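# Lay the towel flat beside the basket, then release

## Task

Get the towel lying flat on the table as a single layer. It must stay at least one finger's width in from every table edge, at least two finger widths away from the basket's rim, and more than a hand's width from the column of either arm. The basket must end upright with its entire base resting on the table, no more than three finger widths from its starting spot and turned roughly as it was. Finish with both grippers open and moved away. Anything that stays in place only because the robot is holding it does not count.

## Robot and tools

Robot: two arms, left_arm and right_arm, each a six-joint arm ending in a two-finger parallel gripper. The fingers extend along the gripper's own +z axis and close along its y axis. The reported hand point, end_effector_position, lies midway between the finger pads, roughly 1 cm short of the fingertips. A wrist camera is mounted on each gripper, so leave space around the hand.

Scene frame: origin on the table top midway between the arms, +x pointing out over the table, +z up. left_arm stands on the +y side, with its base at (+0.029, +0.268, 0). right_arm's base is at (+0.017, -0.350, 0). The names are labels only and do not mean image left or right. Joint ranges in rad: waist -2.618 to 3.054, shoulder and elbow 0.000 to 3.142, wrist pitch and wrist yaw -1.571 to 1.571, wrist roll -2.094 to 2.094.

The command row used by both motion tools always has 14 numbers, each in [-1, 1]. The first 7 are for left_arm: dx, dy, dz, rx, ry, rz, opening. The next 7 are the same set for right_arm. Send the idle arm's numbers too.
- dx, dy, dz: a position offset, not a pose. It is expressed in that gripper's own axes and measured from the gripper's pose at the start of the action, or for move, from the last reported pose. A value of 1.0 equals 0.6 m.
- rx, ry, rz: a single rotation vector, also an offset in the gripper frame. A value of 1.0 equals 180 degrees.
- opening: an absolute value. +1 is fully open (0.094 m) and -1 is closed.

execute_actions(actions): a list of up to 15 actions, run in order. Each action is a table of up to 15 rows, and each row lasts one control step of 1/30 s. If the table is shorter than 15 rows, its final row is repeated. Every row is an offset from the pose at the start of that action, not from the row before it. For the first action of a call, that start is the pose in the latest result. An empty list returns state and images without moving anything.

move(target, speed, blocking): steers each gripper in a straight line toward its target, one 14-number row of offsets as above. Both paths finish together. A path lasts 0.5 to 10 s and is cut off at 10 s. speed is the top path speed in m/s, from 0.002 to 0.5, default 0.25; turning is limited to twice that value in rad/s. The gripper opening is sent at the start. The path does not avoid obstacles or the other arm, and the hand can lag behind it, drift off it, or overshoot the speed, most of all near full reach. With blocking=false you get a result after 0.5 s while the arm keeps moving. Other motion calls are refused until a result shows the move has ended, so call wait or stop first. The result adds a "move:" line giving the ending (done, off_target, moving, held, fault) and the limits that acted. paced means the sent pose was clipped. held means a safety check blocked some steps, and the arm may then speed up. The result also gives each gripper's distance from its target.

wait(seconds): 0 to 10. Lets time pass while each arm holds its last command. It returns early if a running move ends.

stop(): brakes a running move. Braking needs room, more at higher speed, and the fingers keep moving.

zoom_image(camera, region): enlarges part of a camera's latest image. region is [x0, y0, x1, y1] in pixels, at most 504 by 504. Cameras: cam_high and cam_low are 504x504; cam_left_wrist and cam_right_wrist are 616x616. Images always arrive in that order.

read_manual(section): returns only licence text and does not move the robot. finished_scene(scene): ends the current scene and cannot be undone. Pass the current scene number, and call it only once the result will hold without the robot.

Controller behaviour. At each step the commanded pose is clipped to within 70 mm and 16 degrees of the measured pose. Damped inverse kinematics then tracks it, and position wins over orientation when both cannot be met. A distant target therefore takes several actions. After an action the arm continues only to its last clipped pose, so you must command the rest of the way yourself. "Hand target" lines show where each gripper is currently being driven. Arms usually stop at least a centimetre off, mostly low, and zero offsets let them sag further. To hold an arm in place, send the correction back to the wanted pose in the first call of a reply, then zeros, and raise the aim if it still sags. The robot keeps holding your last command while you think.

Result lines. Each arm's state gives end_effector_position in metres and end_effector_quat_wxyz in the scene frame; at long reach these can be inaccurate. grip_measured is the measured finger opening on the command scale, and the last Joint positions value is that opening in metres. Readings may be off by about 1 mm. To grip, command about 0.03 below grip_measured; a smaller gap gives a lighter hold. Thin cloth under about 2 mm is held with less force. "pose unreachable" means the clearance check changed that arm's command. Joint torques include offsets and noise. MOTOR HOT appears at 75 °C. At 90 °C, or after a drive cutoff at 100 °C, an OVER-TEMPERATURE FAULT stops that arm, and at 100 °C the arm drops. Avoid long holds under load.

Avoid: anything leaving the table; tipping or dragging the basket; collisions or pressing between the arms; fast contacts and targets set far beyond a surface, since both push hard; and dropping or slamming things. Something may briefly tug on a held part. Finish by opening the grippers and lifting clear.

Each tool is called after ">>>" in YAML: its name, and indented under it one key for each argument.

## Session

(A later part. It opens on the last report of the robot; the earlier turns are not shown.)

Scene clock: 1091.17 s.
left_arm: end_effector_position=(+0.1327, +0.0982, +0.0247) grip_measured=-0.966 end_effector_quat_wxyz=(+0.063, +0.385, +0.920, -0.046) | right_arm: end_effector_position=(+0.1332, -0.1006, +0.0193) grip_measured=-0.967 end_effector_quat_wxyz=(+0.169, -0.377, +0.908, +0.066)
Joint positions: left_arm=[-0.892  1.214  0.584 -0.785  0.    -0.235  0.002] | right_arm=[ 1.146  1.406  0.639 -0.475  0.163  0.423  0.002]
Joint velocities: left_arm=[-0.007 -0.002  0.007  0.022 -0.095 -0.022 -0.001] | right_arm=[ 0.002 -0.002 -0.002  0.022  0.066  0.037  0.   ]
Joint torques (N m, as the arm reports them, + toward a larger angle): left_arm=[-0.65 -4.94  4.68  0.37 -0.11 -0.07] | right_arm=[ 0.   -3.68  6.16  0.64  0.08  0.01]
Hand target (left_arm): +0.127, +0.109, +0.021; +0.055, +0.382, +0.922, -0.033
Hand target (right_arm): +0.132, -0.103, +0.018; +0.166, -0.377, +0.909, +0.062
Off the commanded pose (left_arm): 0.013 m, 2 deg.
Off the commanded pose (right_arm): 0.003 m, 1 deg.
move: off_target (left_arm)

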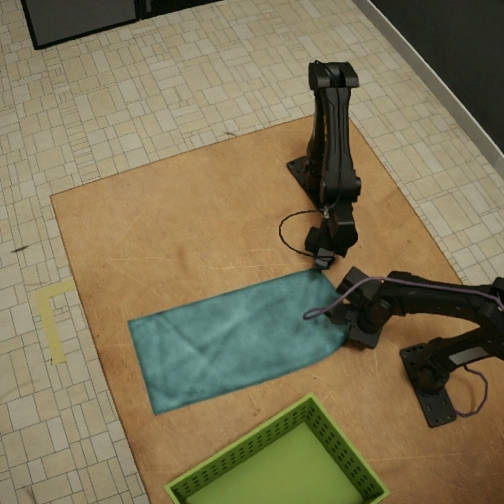

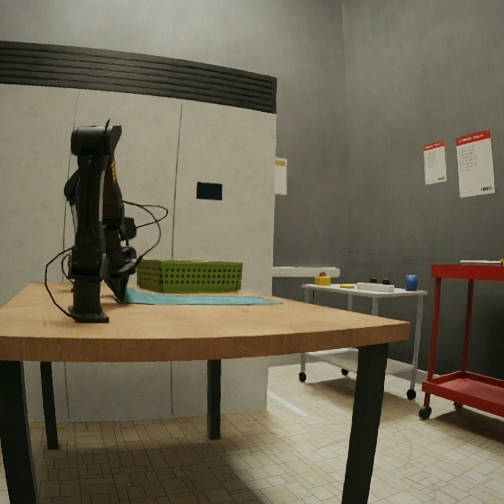

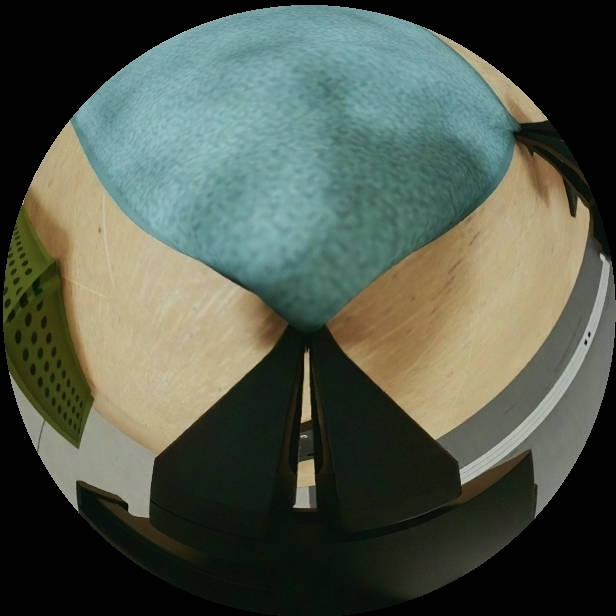

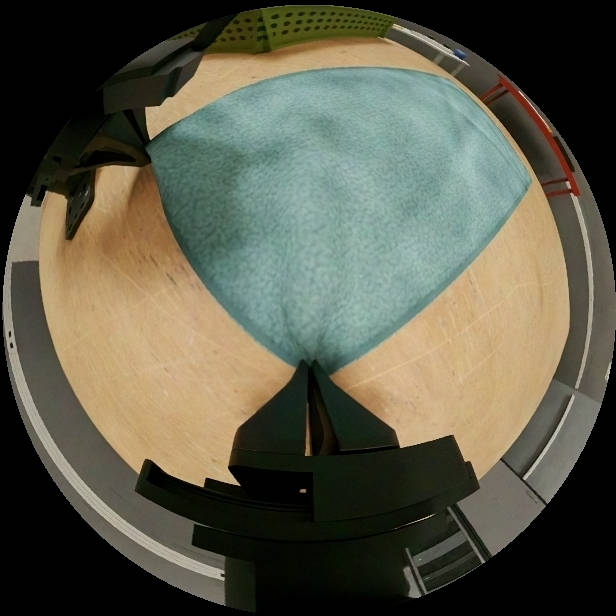

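>>> move:
  target: [0.028,0.0095,0.004,0,0,0,-1, 0,0,0,0,0,0,-1]
  speed: 0.03

>>> execute_actions:
  actions:
    - [[0,0,0,0,0,0,-0.6, 0,0,0,0,0,0,-0.6]]
    - [[0,0,0,0,0,0,-0.2, 0,0,0,0,0,0,-0.2]]
    - [[0,0,0,0,0,0,0.3, 0,0,0,0,0,0,0.3]]
    - [[0,0,0,0,0,0,0.3, 0,0,0,0,0,0,0.3]]

Scene clock: 1095.57 s.
left_arm: end_effector_position=(+0.1290, +0.1043, +0.0239) grip_measured=-0.966 end_effector_quat_wxyz=(+0.070, +0.384, +0.919, -0.051) | right_arm: end_effector_position=(+0.1333, -0.1000, +0.0195) grip_measured=-0.967 end_effector_quat_wxyz=(+0.170, -0.377, +0.908, +0.067)
Joint positions: left_arm=[-0.892  1.16   0.546 -0.783  0.    -0.237  0.002] | right_arm=[ 1.146  1.406  0.639 -0.473  0.162  0.423  0.002]
Joint velocities: left_arm=[-0.007 -0.027  0.007  0.037  0.051 -0.037 -0.001] | right_arm=[-0.012  0.017  0.007 -0.007 -0.051 -0.022  0.   ]
Joint torques (N m, as the arm reports them, + toward a larger angle): left_arm=[ 0.62 -4.32  4.66  0.5   0.04  0.11] | right_arm=[ 0.   -3.7   6.16  0.71  0.07 -0.01]
Hand target (left_arm): +0.125, +0.113, +0.019; +0.063, +0.385, +0.920, -0.046
Hand target (right_arm): +0.133, -0.101, +0.019; +0.169, -0.377, +0.908, +0.066
Off the commanded pose (left_arm): 0.011 m, 1 deg.
Off the commanded pose (right_arm): 0.001 m, 0 deg.
move: off_target (left_arm)

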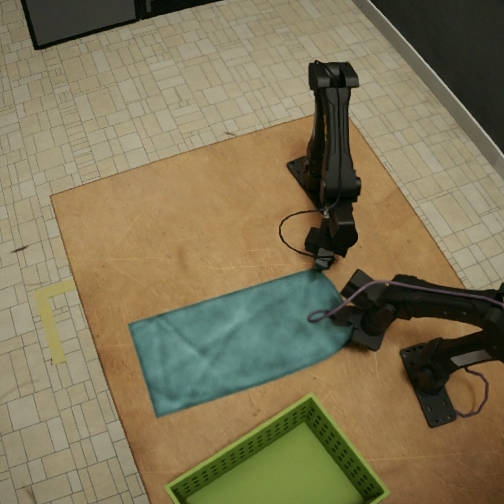

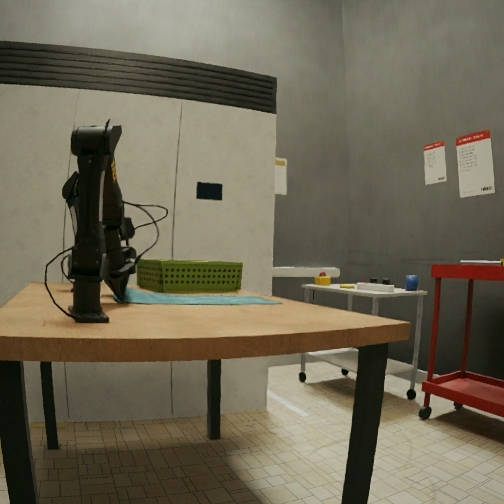

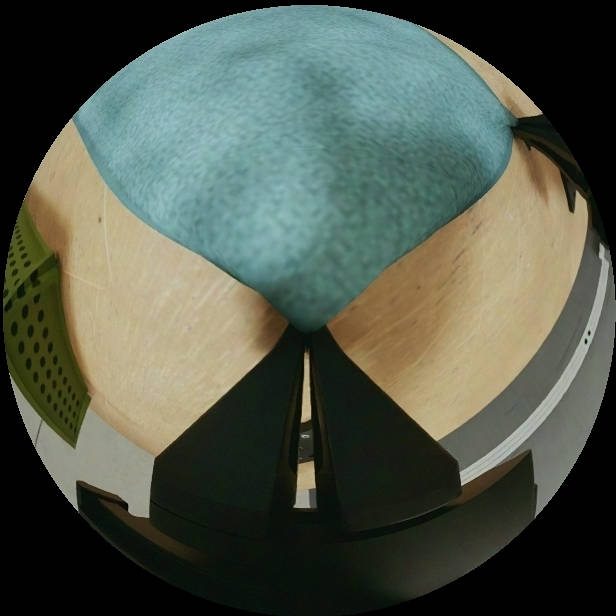

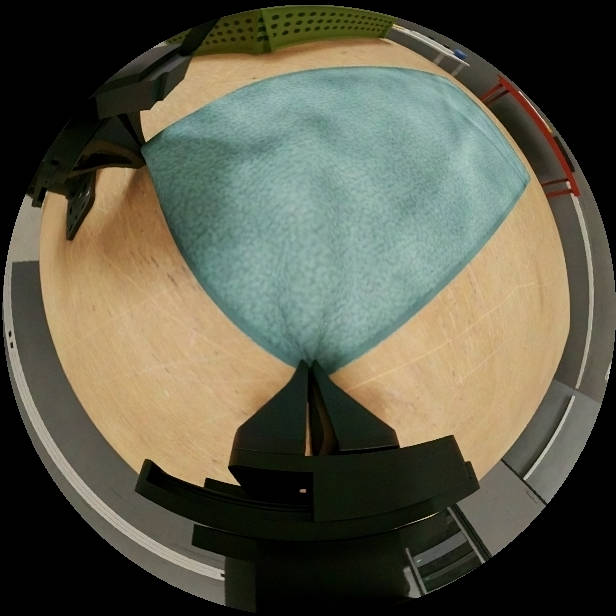

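Scene clock: 1097.57 s.
left_arm: end_effector_position=(+0.1290, +0.1043, +0.0239) grip_measured=+0.298 end_effector_quat_wxyz=(+0.070, +0.384, +0.919, -0.052) | right_arm: end_effector_position=(+0.1333, -0.0999, +0.0195) grip_measured=+0.297 end_effector_quat_wxyz=(+0.170, -0.377, +0.908, +0.068)
Joint positions: left_arm=[-0.892  1.16   0.546 -0.783  0.    -0.237  0.061] | right_arm=[ 1.146  1.406  0.639 -0.472  0.162  0.423  0.061]
Joint velocities: left_arm=[ 0.002 -0.002  0.012 -0.007  0.007  0.037 -0.001] | right_arm=[-0.012 -0.012 -0.007  0.037  0.095  0.066  0.   ]
Joint torques (N m, as the arm reports them, + toward a larger angle): left_arm=[-0.04 -2.84  6.95  0.6   0.    0.  ] | right_arm=[ 0.01 -3.7   6.16  0.74  0.08  0.  ]
Hand target (left_arm): +0.129, +0.104, +0.024; +0.070, +0.384, +0.919, -0.052
Hand target (right_arm): +0.133, -0.100, +0.020; +0.170, -0.377, +0.908, +0.068
Off the commanded pose (left_arm): 0.000 m, 0 deg.
Off the commanded pose (right_arm): 0.000 m, 0 deg.

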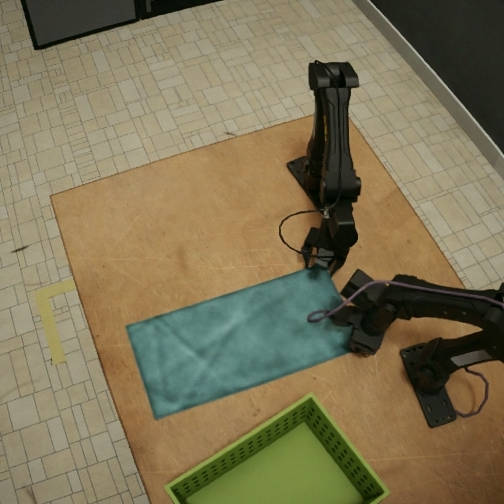

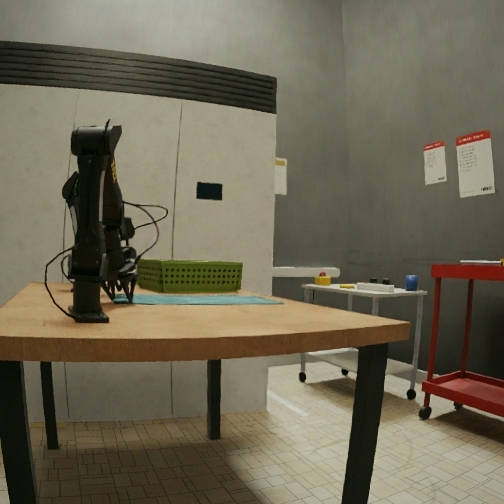

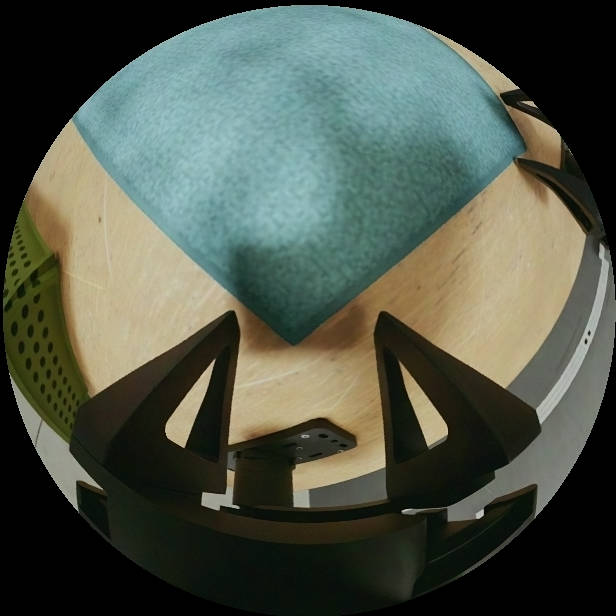

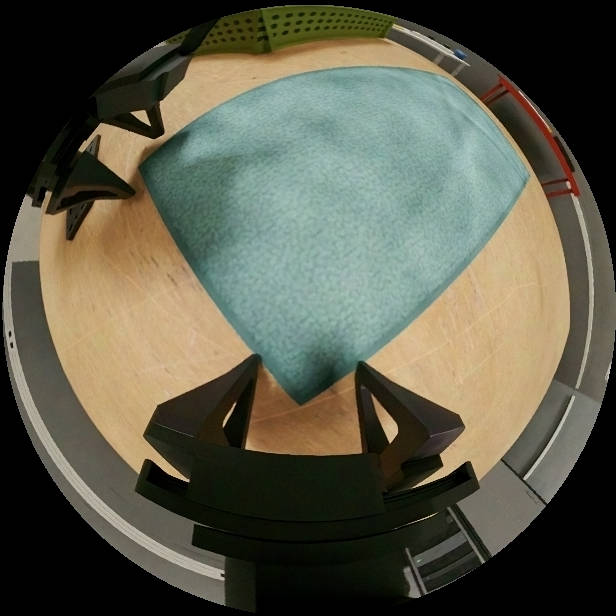

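>>> move:
  target: [0.08,0,-0.22,0,0,0,0.5, 0.08,0,-0.22,0,0,0,0.5]
  speed: 0.12

Scene clock: 1101.27 s.
left_arm: end_effector_position=(+0.0833, +0.1583, +0.1362) grip_measured=+0.498 end_effector_quat_wxyz=(+0.056, +0.386, +0.920, -0.047) | right_arm: end_effector_position=(+0.0673, -0.1672, +0.1118) grip_measured=+0.498 end_effector_quat_wxyz=(+0.151, -0.380, +0.911, +0.052)
Joint positions: left_arm=[-0.991  0.839  0.868 -1.453 -0.005 -0.331  0.07 ] | right_arm=[ 1.416  1.002  0.794 -1.131  0.223  0.692  0.07 ]
Joint velocities: left_arm=[-0.002 -0.002 -0.017 -0.007  0.037 -0.022 -0.001] | right_arm=[-0.012  0.007 -0.012  0.007  0.007  0.037  0.001]
Joint torques (N m, as the arm reports them, + toward a larger angle): left_arm=[-0.66 -1.42  9.63  0.4  -0.13 -0.13] | right_arm=[ 0.82 -2.99  9.49  0.48  0.24  0.08]
Hand target (left_arm): +0.085, +0.159, +0.145; +0.071, +0.384, +0.919, -0.052
Hand target (right_arm): +0.068, -0.163, +0.125; +0.167, -0.376, +0.909, +0.070
Off the commanded pose (left_arm): 0.010 m, 2 deg.
Off the commanded pose (right_arm): 0.014 m, 3 deg.
move: off_target (right_arm)

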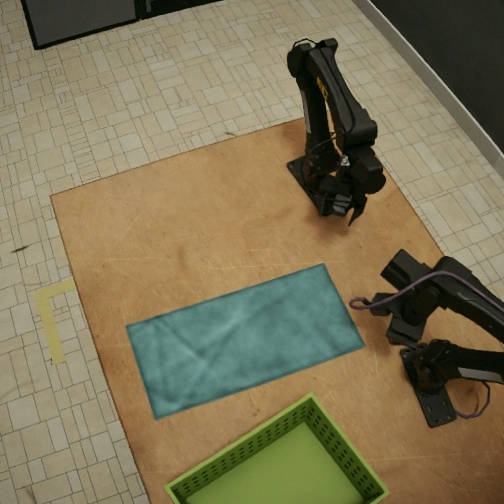

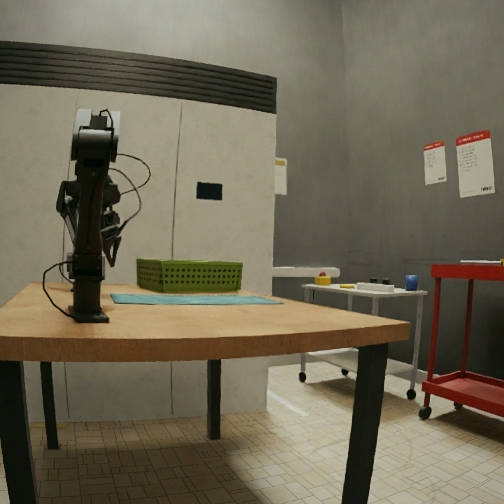

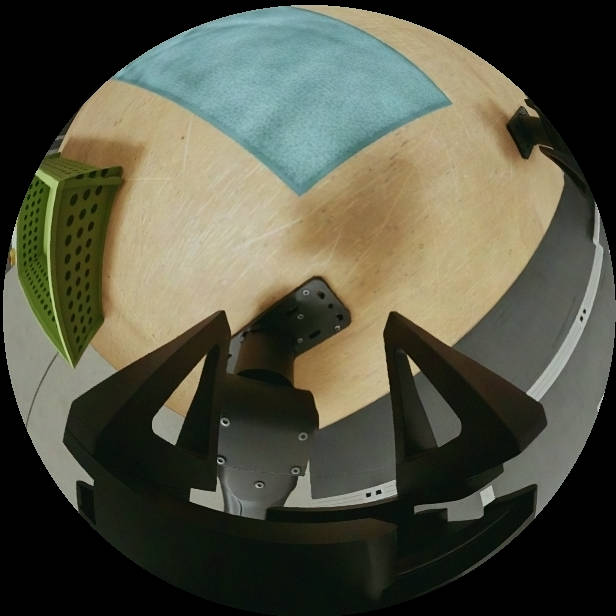

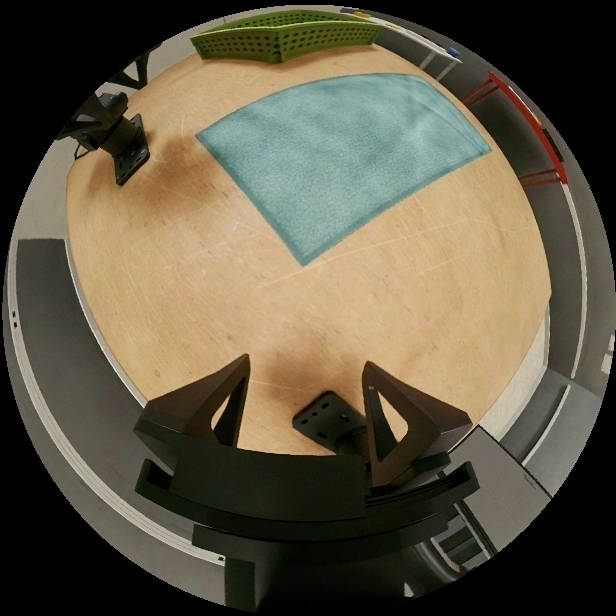

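>>> zoom_image:
  camera: "cam_high"
  region: [100,230,504,504]

Region (100, 230, 504, 504) of cam_high's 504x504 image, scaled by 1.248, with more detail than that image has; it fills the top 342 rows of this view, and the rest is white.

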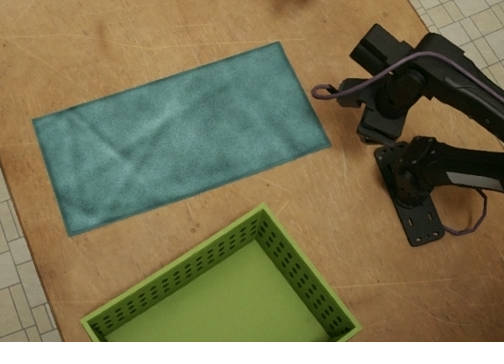

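>>> move:
  target: [0,0,0,0,0,0,0.5, -0.1014,0.002,0.160,0,0.075,0,0.5]
  speed: 0.15

Scene clock: 1125.43 s.
left_arm: end_effector_position=(+0.0832, +0.1587, +0.1362) grip_measured=+0.498 end_effector_quat_wxyz=(+0.056, +0.385, +0.920, -0.046) | right_arm: end_effector_position=(+0.1241, -0.1175, +0.0346) grip_measured=+0.498 end_effector_quat_wxyz=(+0.037, -0.385, +0.922, -0.009)
Joint positions: left_arm=[-0.991  0.839  0.868 -1.454 -0.006 -0.332  0.07 ] | right_arm=[ 1.09   1.552  0.904 -0.883  0.065  0.39   0.07 ]
Joint velocities: left_arm=[ 0.002 -0.002 -0.027  0.037 -0.051 -0.037 -0.001] | right_arm=[-0.002 -0.002  0.012  0.022  0.037 -0.037 -0.   ]
Joint torques (N m, as the arm reports them, + toward a larger angle): left_arm=[ 0.18  0.05  6.93  0.56 -0.01  0.02] | right_arm=[-0.74 -4.19  8.53  0.37 -0.08 -0.09]
Hand target (left_arm): +0.083, +0.158, +0.136; +0.056, +0.386, +0.920, -0.047
Hand target (right_arm): +0.130, -0.107, +0.040; +0.046, -0.383, +0.922, +0.005
Off the commanded pose (left_arm): 0.000 m, 0 deg.
Off the commanded pose (right_arm): 0.015 m, 2 deg.
move: off_target (right_arm)

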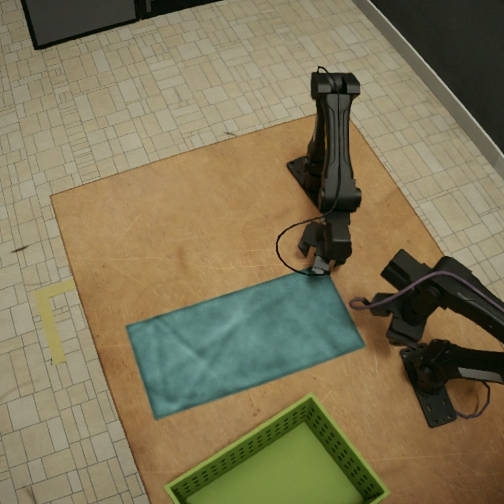

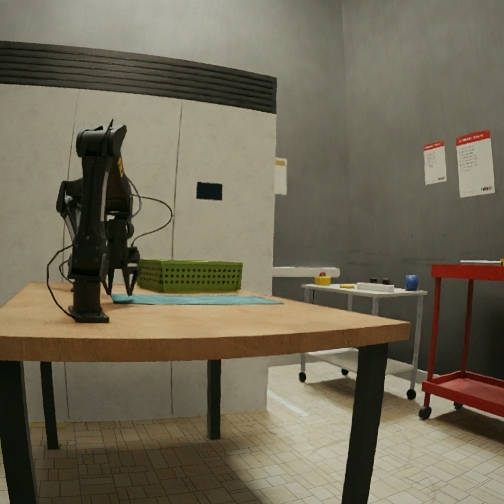

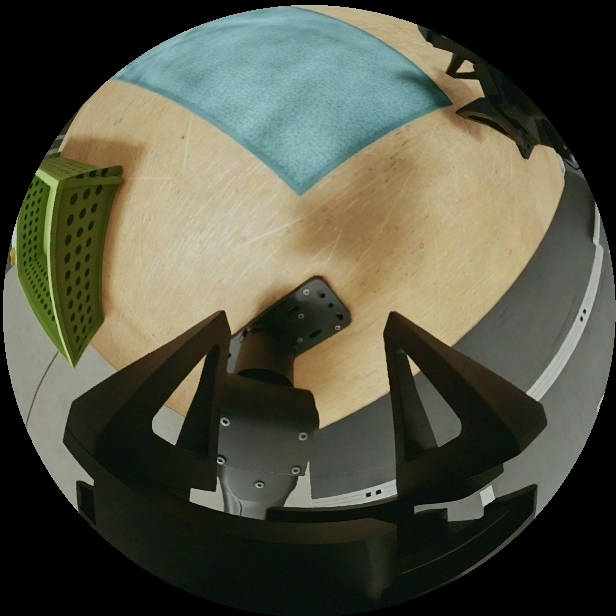

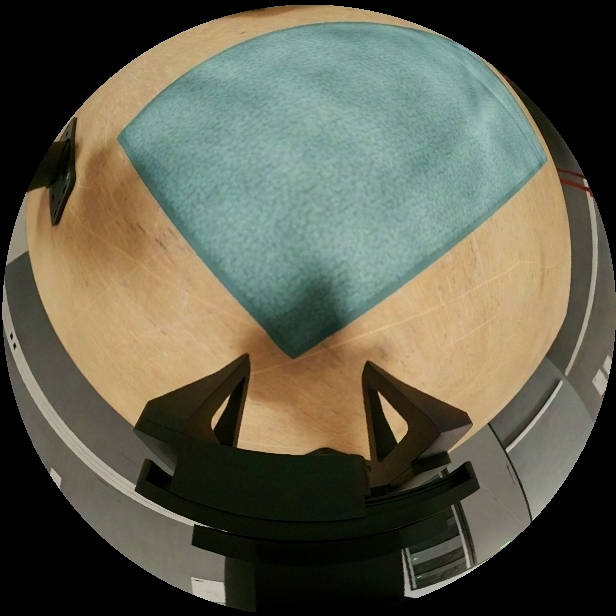

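>>> move:
  target: [0,0,0,0,0,0,0.5, -0.0405,0.0133,0.0165,0,0,0,0.5]
  speed: 0.06

Scene clock: 1129.60 s.
left_arm: end_effector_position=(+0.0832, +0.1587, +0.1362) grip_measured=+0.498 end_effector_quat_wxyz=(+0.056, +0.385, +0.920, -0.046) | right_arm: end_effector_position=(+0.1290, -0.1047, +0.0221) grip_measured=+0.498 end_effector_quat_wxyz=(+0.026, -0.386, +0.922, -0.018)
Joint positions: left_arm=[-0.991  0.839  0.868 -1.454 -0.006 -0.332  0.07 ] | right_arm=[ 1.09   1.65   0.952 -0.861  0.063  0.387  0.07 ]
Joint velocities: left_arm=[-0.012 -0.007 -0.012 -0.007 -0.095 -0.007 -0.   ] | right_arm=[-0.007 -0.017  0.022 -0.081 -0.066  0.007 -0.001]
Joint torques (N m, as the arm reports them, + toward a larger angle): left_arm=[0.02 0.12 6.98 0.54 0.03 0.01] | right_arm=[-0.67 -4.63  8.33  0.37  0.05 -0.05]
Hand target (left_arm): +0.083, +0.159, +0.136; +0.056, +0.385, +0.920, -0.046
Hand target (right_arm): +0.136, -0.095, +0.026; +0.037, -0.385, +0.922, -0.009
Off the commanded pose (left_arm): 0.000 m, 0 deg.
Off the commanded pose (right_arm): 0.013 m, 2 deg.
move: off_target (right_arm)

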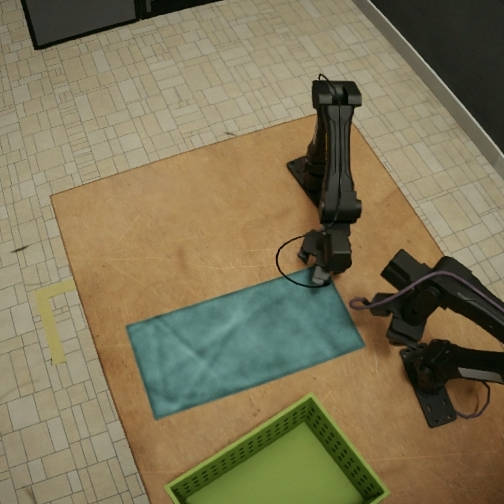

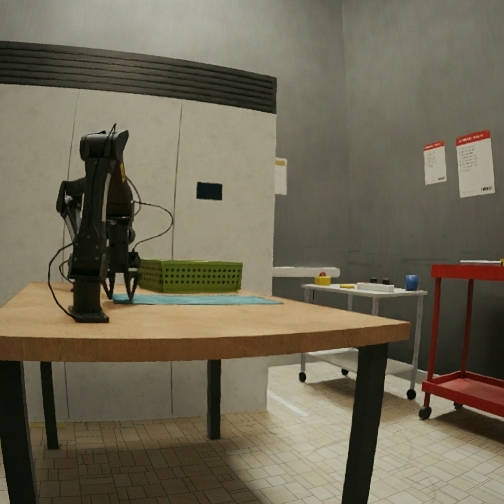

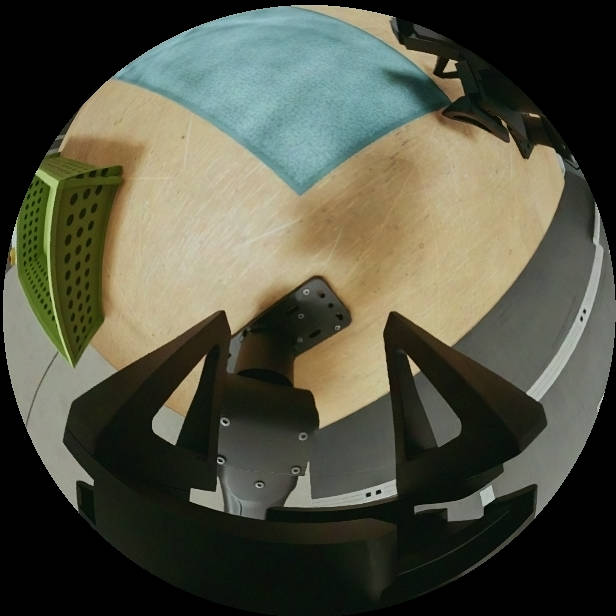

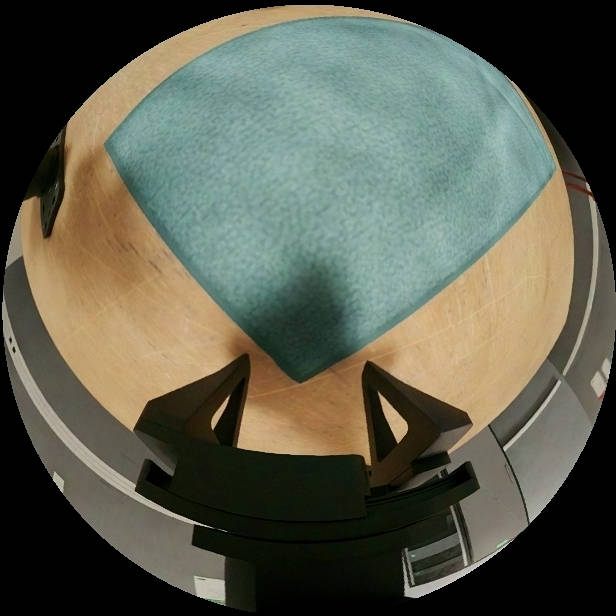

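>>> move:
  target: [0,0,0,0,0,0,0.5, -0.008,0.015,0.031,0,0,0,0.5]
  speed: 0.04

Scene clock: 1133.03 s.
left_arm: end_effector_position=(+0.0832, +0.1587, +0.1362) grip_measured=+0.498 end_effector_quat_wxyz=(+0.056, +0.385, +0.920, -0.046) | right_arm: end_effector_position=(+0.1303, -0.1013, +0.0149) grip_measured=+0.498 end_effector_quat_wxyz=(+0.026, -0.384, +0.923, -0.020)
Joint positions: left_arm=[-0.991  0.839  0.868 -1.454 -0.006 -0.332  0.07 ] | right_arm=[ 1.092  1.679  0.952 -0.835  0.066  0.395  0.07 ]
Joint velocities: left_arm=[ 0.017  0.007  0.007 -0.022  0.066  0.051 -0.   ] | right_arm=[ 0.007 -0.007  0.022  0.022 -0.022 -0.051 -0.001]
Joint torques (N m, as the arm reports them, + toward a larger angle): left_arm=[ 0.13  0.02  6.99  0.55 -0.01  0.03] | right_arm=[ 1.3  -3.07  4.55  0.62  0.02  0.15]
Hand target (left_arm): +0.083, +0.159, +0.136; +0.056, +0.385, +0.920, -0.046
Hand target (right_arm): +0.127, -0.096, +0.004; +0.026, -0.386, +0.922, -0.018
Off the commanded pose (left_arm): 0.000 m, 0 deg.
Off the commanded pose (right_arm): 0.014 m, 0 deg.
move: off_target (right_arm)

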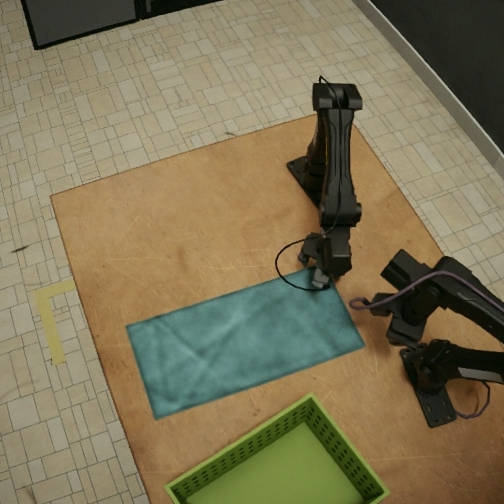

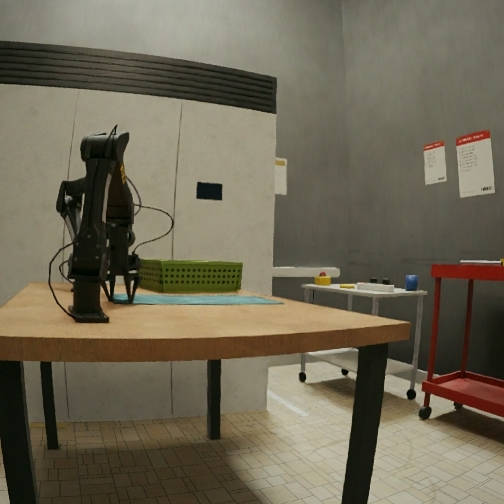

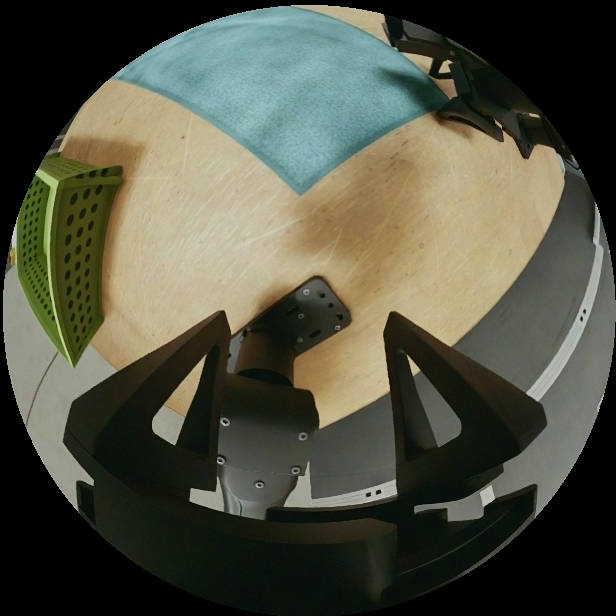

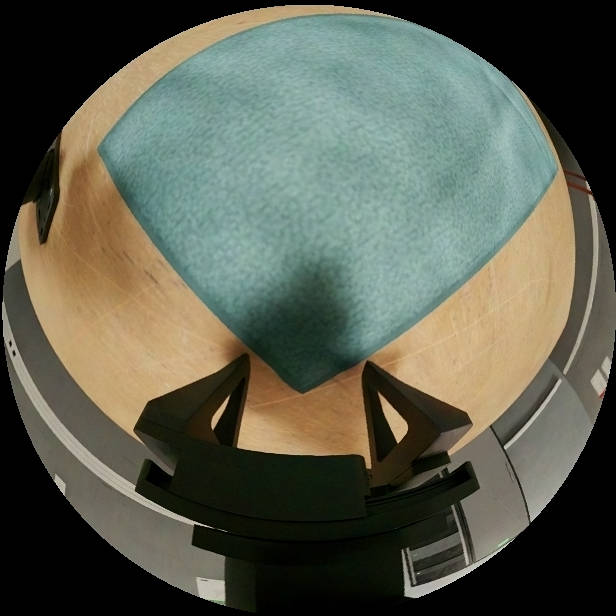

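>>> execute_actions:
  actions:
    - [[0,0,0,0,0,0,0.5, 0,0,0.012,0,0,0,0.25]]
    - [[0,0,0,0,0,0,0.5, 0,0,0.012,0,0,0,0.0]]
    - [[0,0,0,0,0,0,0.5, 0,0,0.012,0,0,0,-0.3]]
    - [[0,0,0,0,0,0,0.5, 0,0,0.012,0,0,0,-0.3]]

Scene clock: 1137.17 s.
left_arm: end_effector_position=(+0.0832, +0.1587, +0.1362) grip_measured=+0.498 end_effector_quat_wxyz=(+0.056, +0.385, +0.920, -0.046) | right_arm: end_effector_position=(+0.1307, -0.0953, +0.0143) grip_measured=-0.297 end_effector_quat_wxyz=(+0.031, -0.384, +0.923, -0.008)
Joint positions: left_arm=[-0.991  0.839  0.868 -1.454 -0.006 -0.332  0.07 ] | right_arm=[ 1.092  1.679  0.949 -0.807  0.055  0.395  0.033]
Joint velocities: left_arm=[ 0.007 -0.002 -0.007  0.051 -0.007 -0.066  0.   ] | right_arm=[-0.007 -0.017 -0.012 -0.051 -0.022 -0.007 -0.   ]
Joint torques (N m, as the arm reports them, + toward a larger angle): left_arm=[ 0.2   0.14  6.95  0.55 -0.02  0.01] | right_arm=[-0.11 -4.55  4.23  0.51  0.03 -0.02]
Hand target (left_arm): +0.083, +0.159, +0.136; +0.056, +0.385, +0.920, -0.046
Hand target (right_arm): +0.131, -0.096, +0.007; +0.031, -0.384, +0.923, -0.008
Off the commanded pose (left_arm): 0.000 m, 0 deg.
Off the commanded pose (right_arm): 0.007 m, 0 deg.

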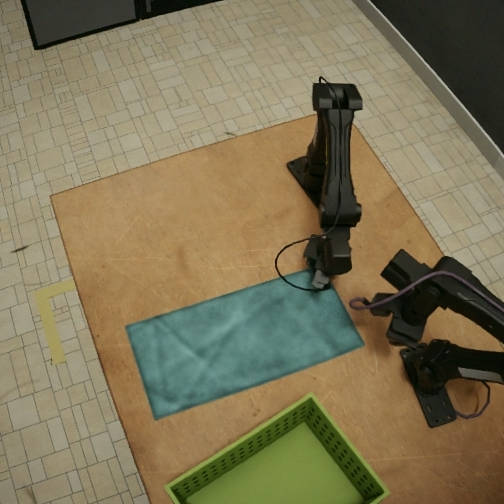

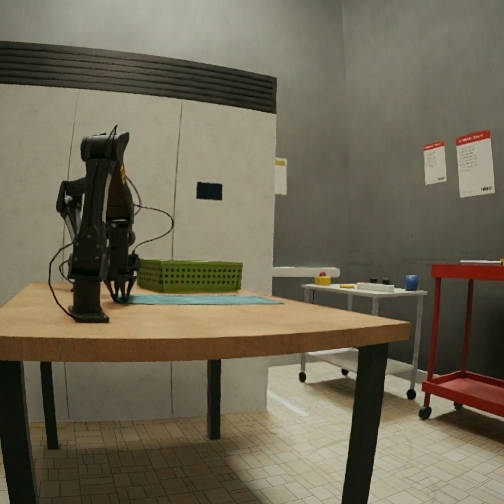

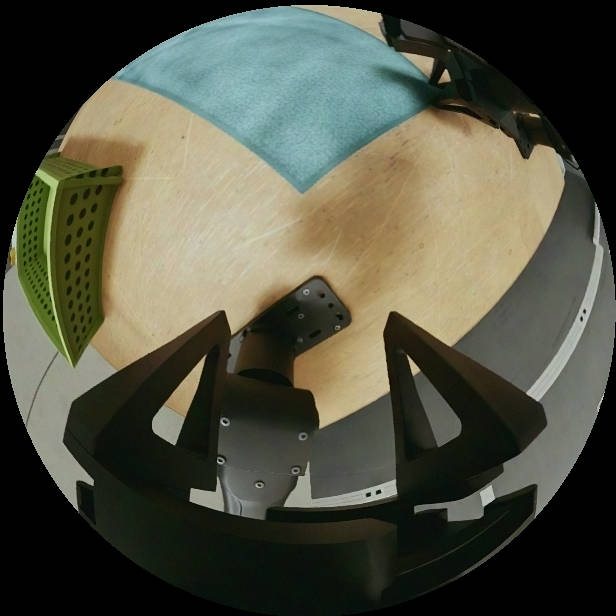

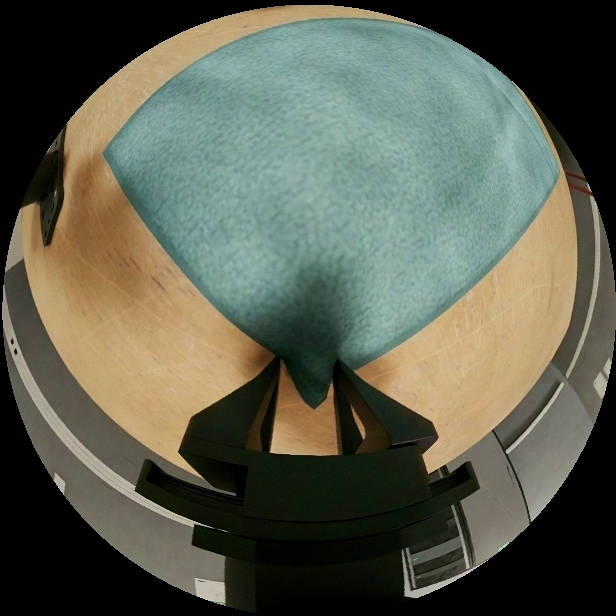

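The cloth is gathering. Finish closing.

>>> execute_actions:
  actions:
    - [[0,0,0,0,0,0,0.5, 0,0,0.008,0,0,0,-0.6]]
    - [[0,0,0,0,0,0,0.5, 0,0,0.008,0,0,0,-0.85]]
    - [[0,0,0,0,0,0,0.5, 0,0,0.006,0,0,0,-1]]
    - [[0,0,0,0,0,0,0.5, 0,0,0.004,0,0,0,-1]]

Scene clock: 1141.17 s.
left_arm: end_effector_position=(+0.0832, +0.1587, +0.1362) grip_measured=+0.498 end_effector_quat_wxyz=(+0.056, +0.385, +0.920, -0.046) | right_arm: end_effector_position=(+0.1338, -0.0964, +0.0145) grip_measured=-0.962 end_effector_quat_wxyz=(+0.038, -0.383, +0.923, -0.014)
Joint positions: left_arm=[-0.991  0.839  0.868 -1.454 -0.006 -0.332  0.07 ] | right_arm=[ 1.092  1.679  0.949 -0.807  0.073  0.395  0.002]
Joint velocities: left_arm=[ 0.002  0.007 -0.012 -0.051 -0.007  0.037 -0.001] | right_arm=[ 0.017 -0.007 -0.027 -0.007 -0.081  0.022  0.   ]
Joint torques (N m, as the arm reports them, + toward a larger angle): left_arm=[-0.05  0.18  6.97  0.55 -0.03  0.03] | right_arm=[-0.05 -5.25  5.22  0.35  0.04 -0.01]
Hand target (left_arm): +0.083, +0.159, +0.136; +0.056, +0.385, +0.920, -0.046
Hand target (right_arm): +0.134, -0.096, +0.012; +0.038, -0.383, +0.923, -0.014
Off the commanded pose (left_arm): 0.000 m, 0 deg.
Off the commanded pose (right_arm): 0.002 m, 0 deg.

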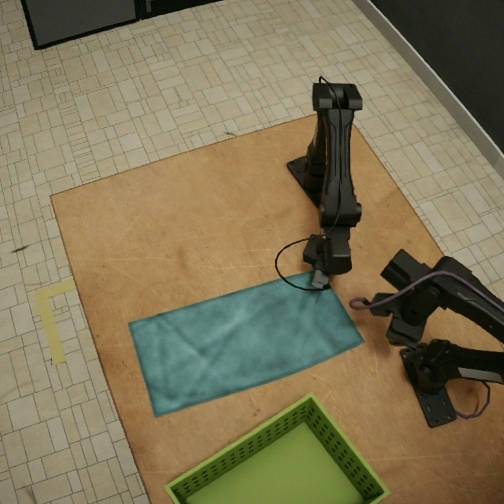

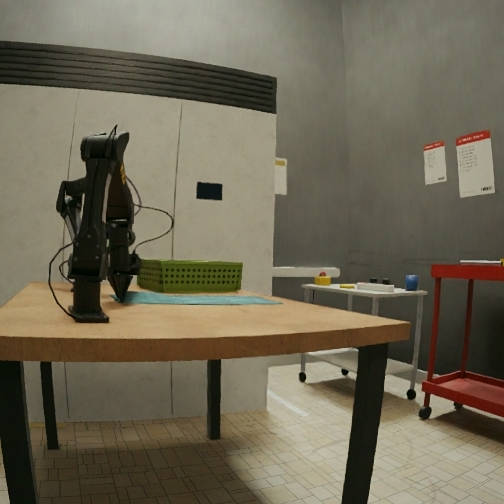

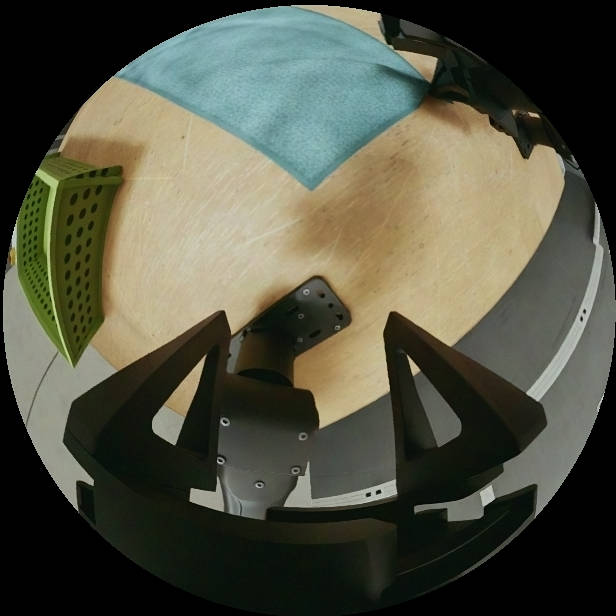

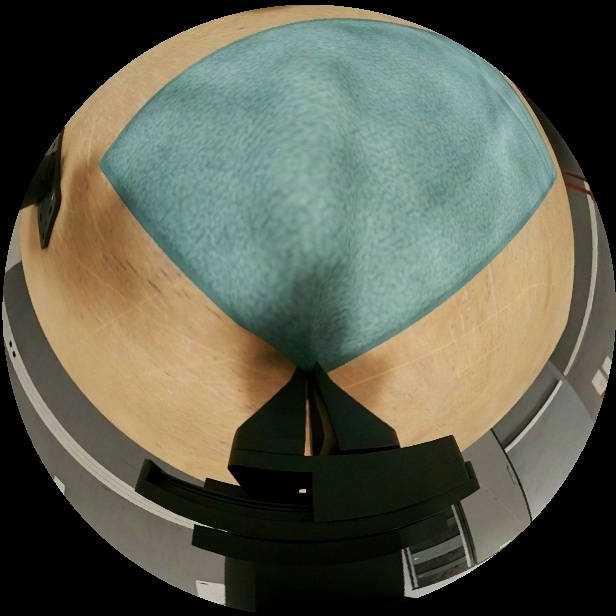

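>>> move:
  target: [0,0,0,0,0,0,0.5, 0.077,-0.0637,-0.0127,0,0,0,-1]
  speed: 0.04

Scene clock: 1145.07 s.
left_arm: end_effector_position=(+0.0832, +0.1587, +0.1362) grip_measured=+0.498 end_effector_quat_wxyz=(+0.056, +0.385, +0.920, -0.046) | right_arm: end_effector_position=(+0.1271, -0.1521, +0.0172) grip_measured=-0.962 end_effector_quat_wxyz=(+0.035, -0.385, +0.922, -0.018)
Joint positions: left_arm=[-0.991  0.839  0.868 -1.454 -0.006 -0.332  0.07 ] | right_arm=[ 1.026  1.479  0.759 -0.822  0.073  0.325  0.002]
Joint velocities: left_arm=[-0.017 -0.007  0.007 -0.022  0.007  0.037 -0.001] | right_arm=[-0.002 -0.002 -0.012 -0.022 -0.007 -0.051 -0.   ]
Joint torques (N m, as the arm reports them, + toward a larger angle): left_arm=[0.11 0.14 6.91 0.54 0.02 0.02] | right_arm=[-0.82 -6.29  4.96  0.15  0.03  0.  ]
Hand target (left_arm): +0.083, +0.159, +0.136; +0.056, +0.385, +0.920, -0.046
Hand target (right_arm): +0.128, -0.156, +0.021; +0.038, -0.383, +0.923, -0.015
Off the commanded pose (left_arm): 0.000 m, 0 deg.
Off the commanded pose (right_arm): 0.006 m, 1 deg.
move: done

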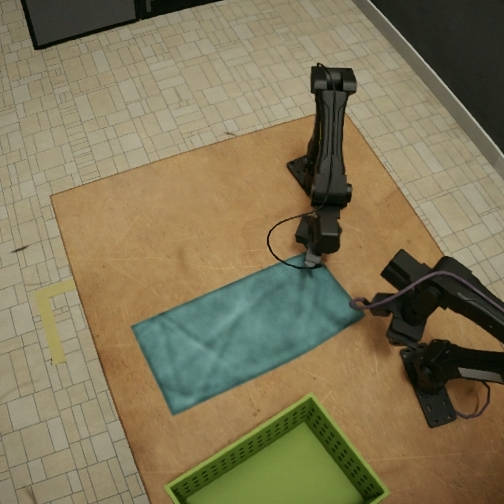

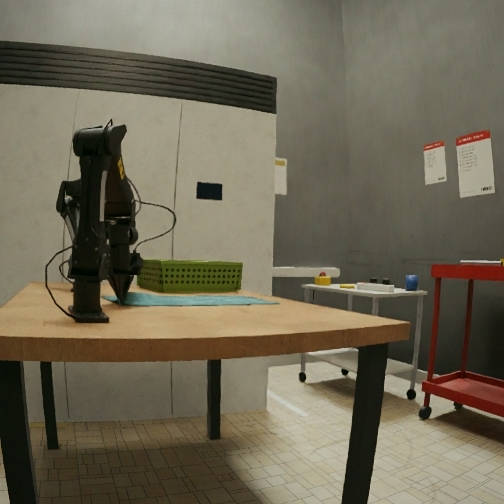

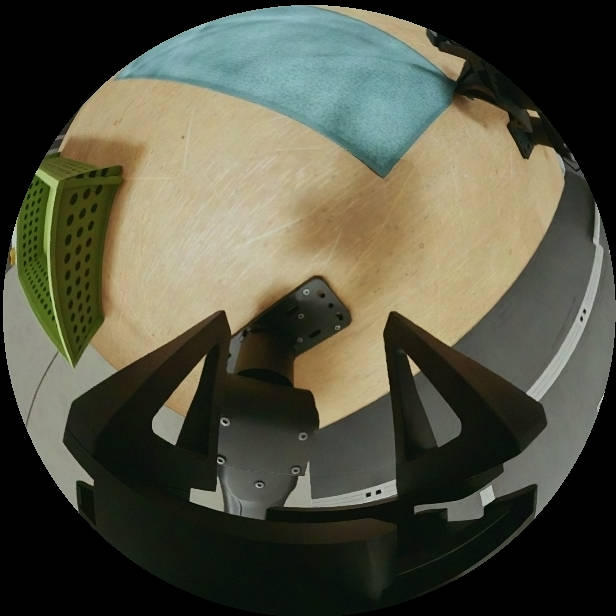

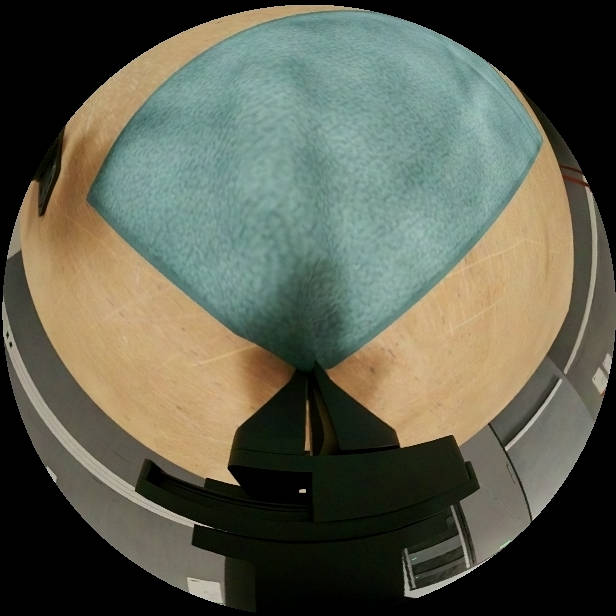

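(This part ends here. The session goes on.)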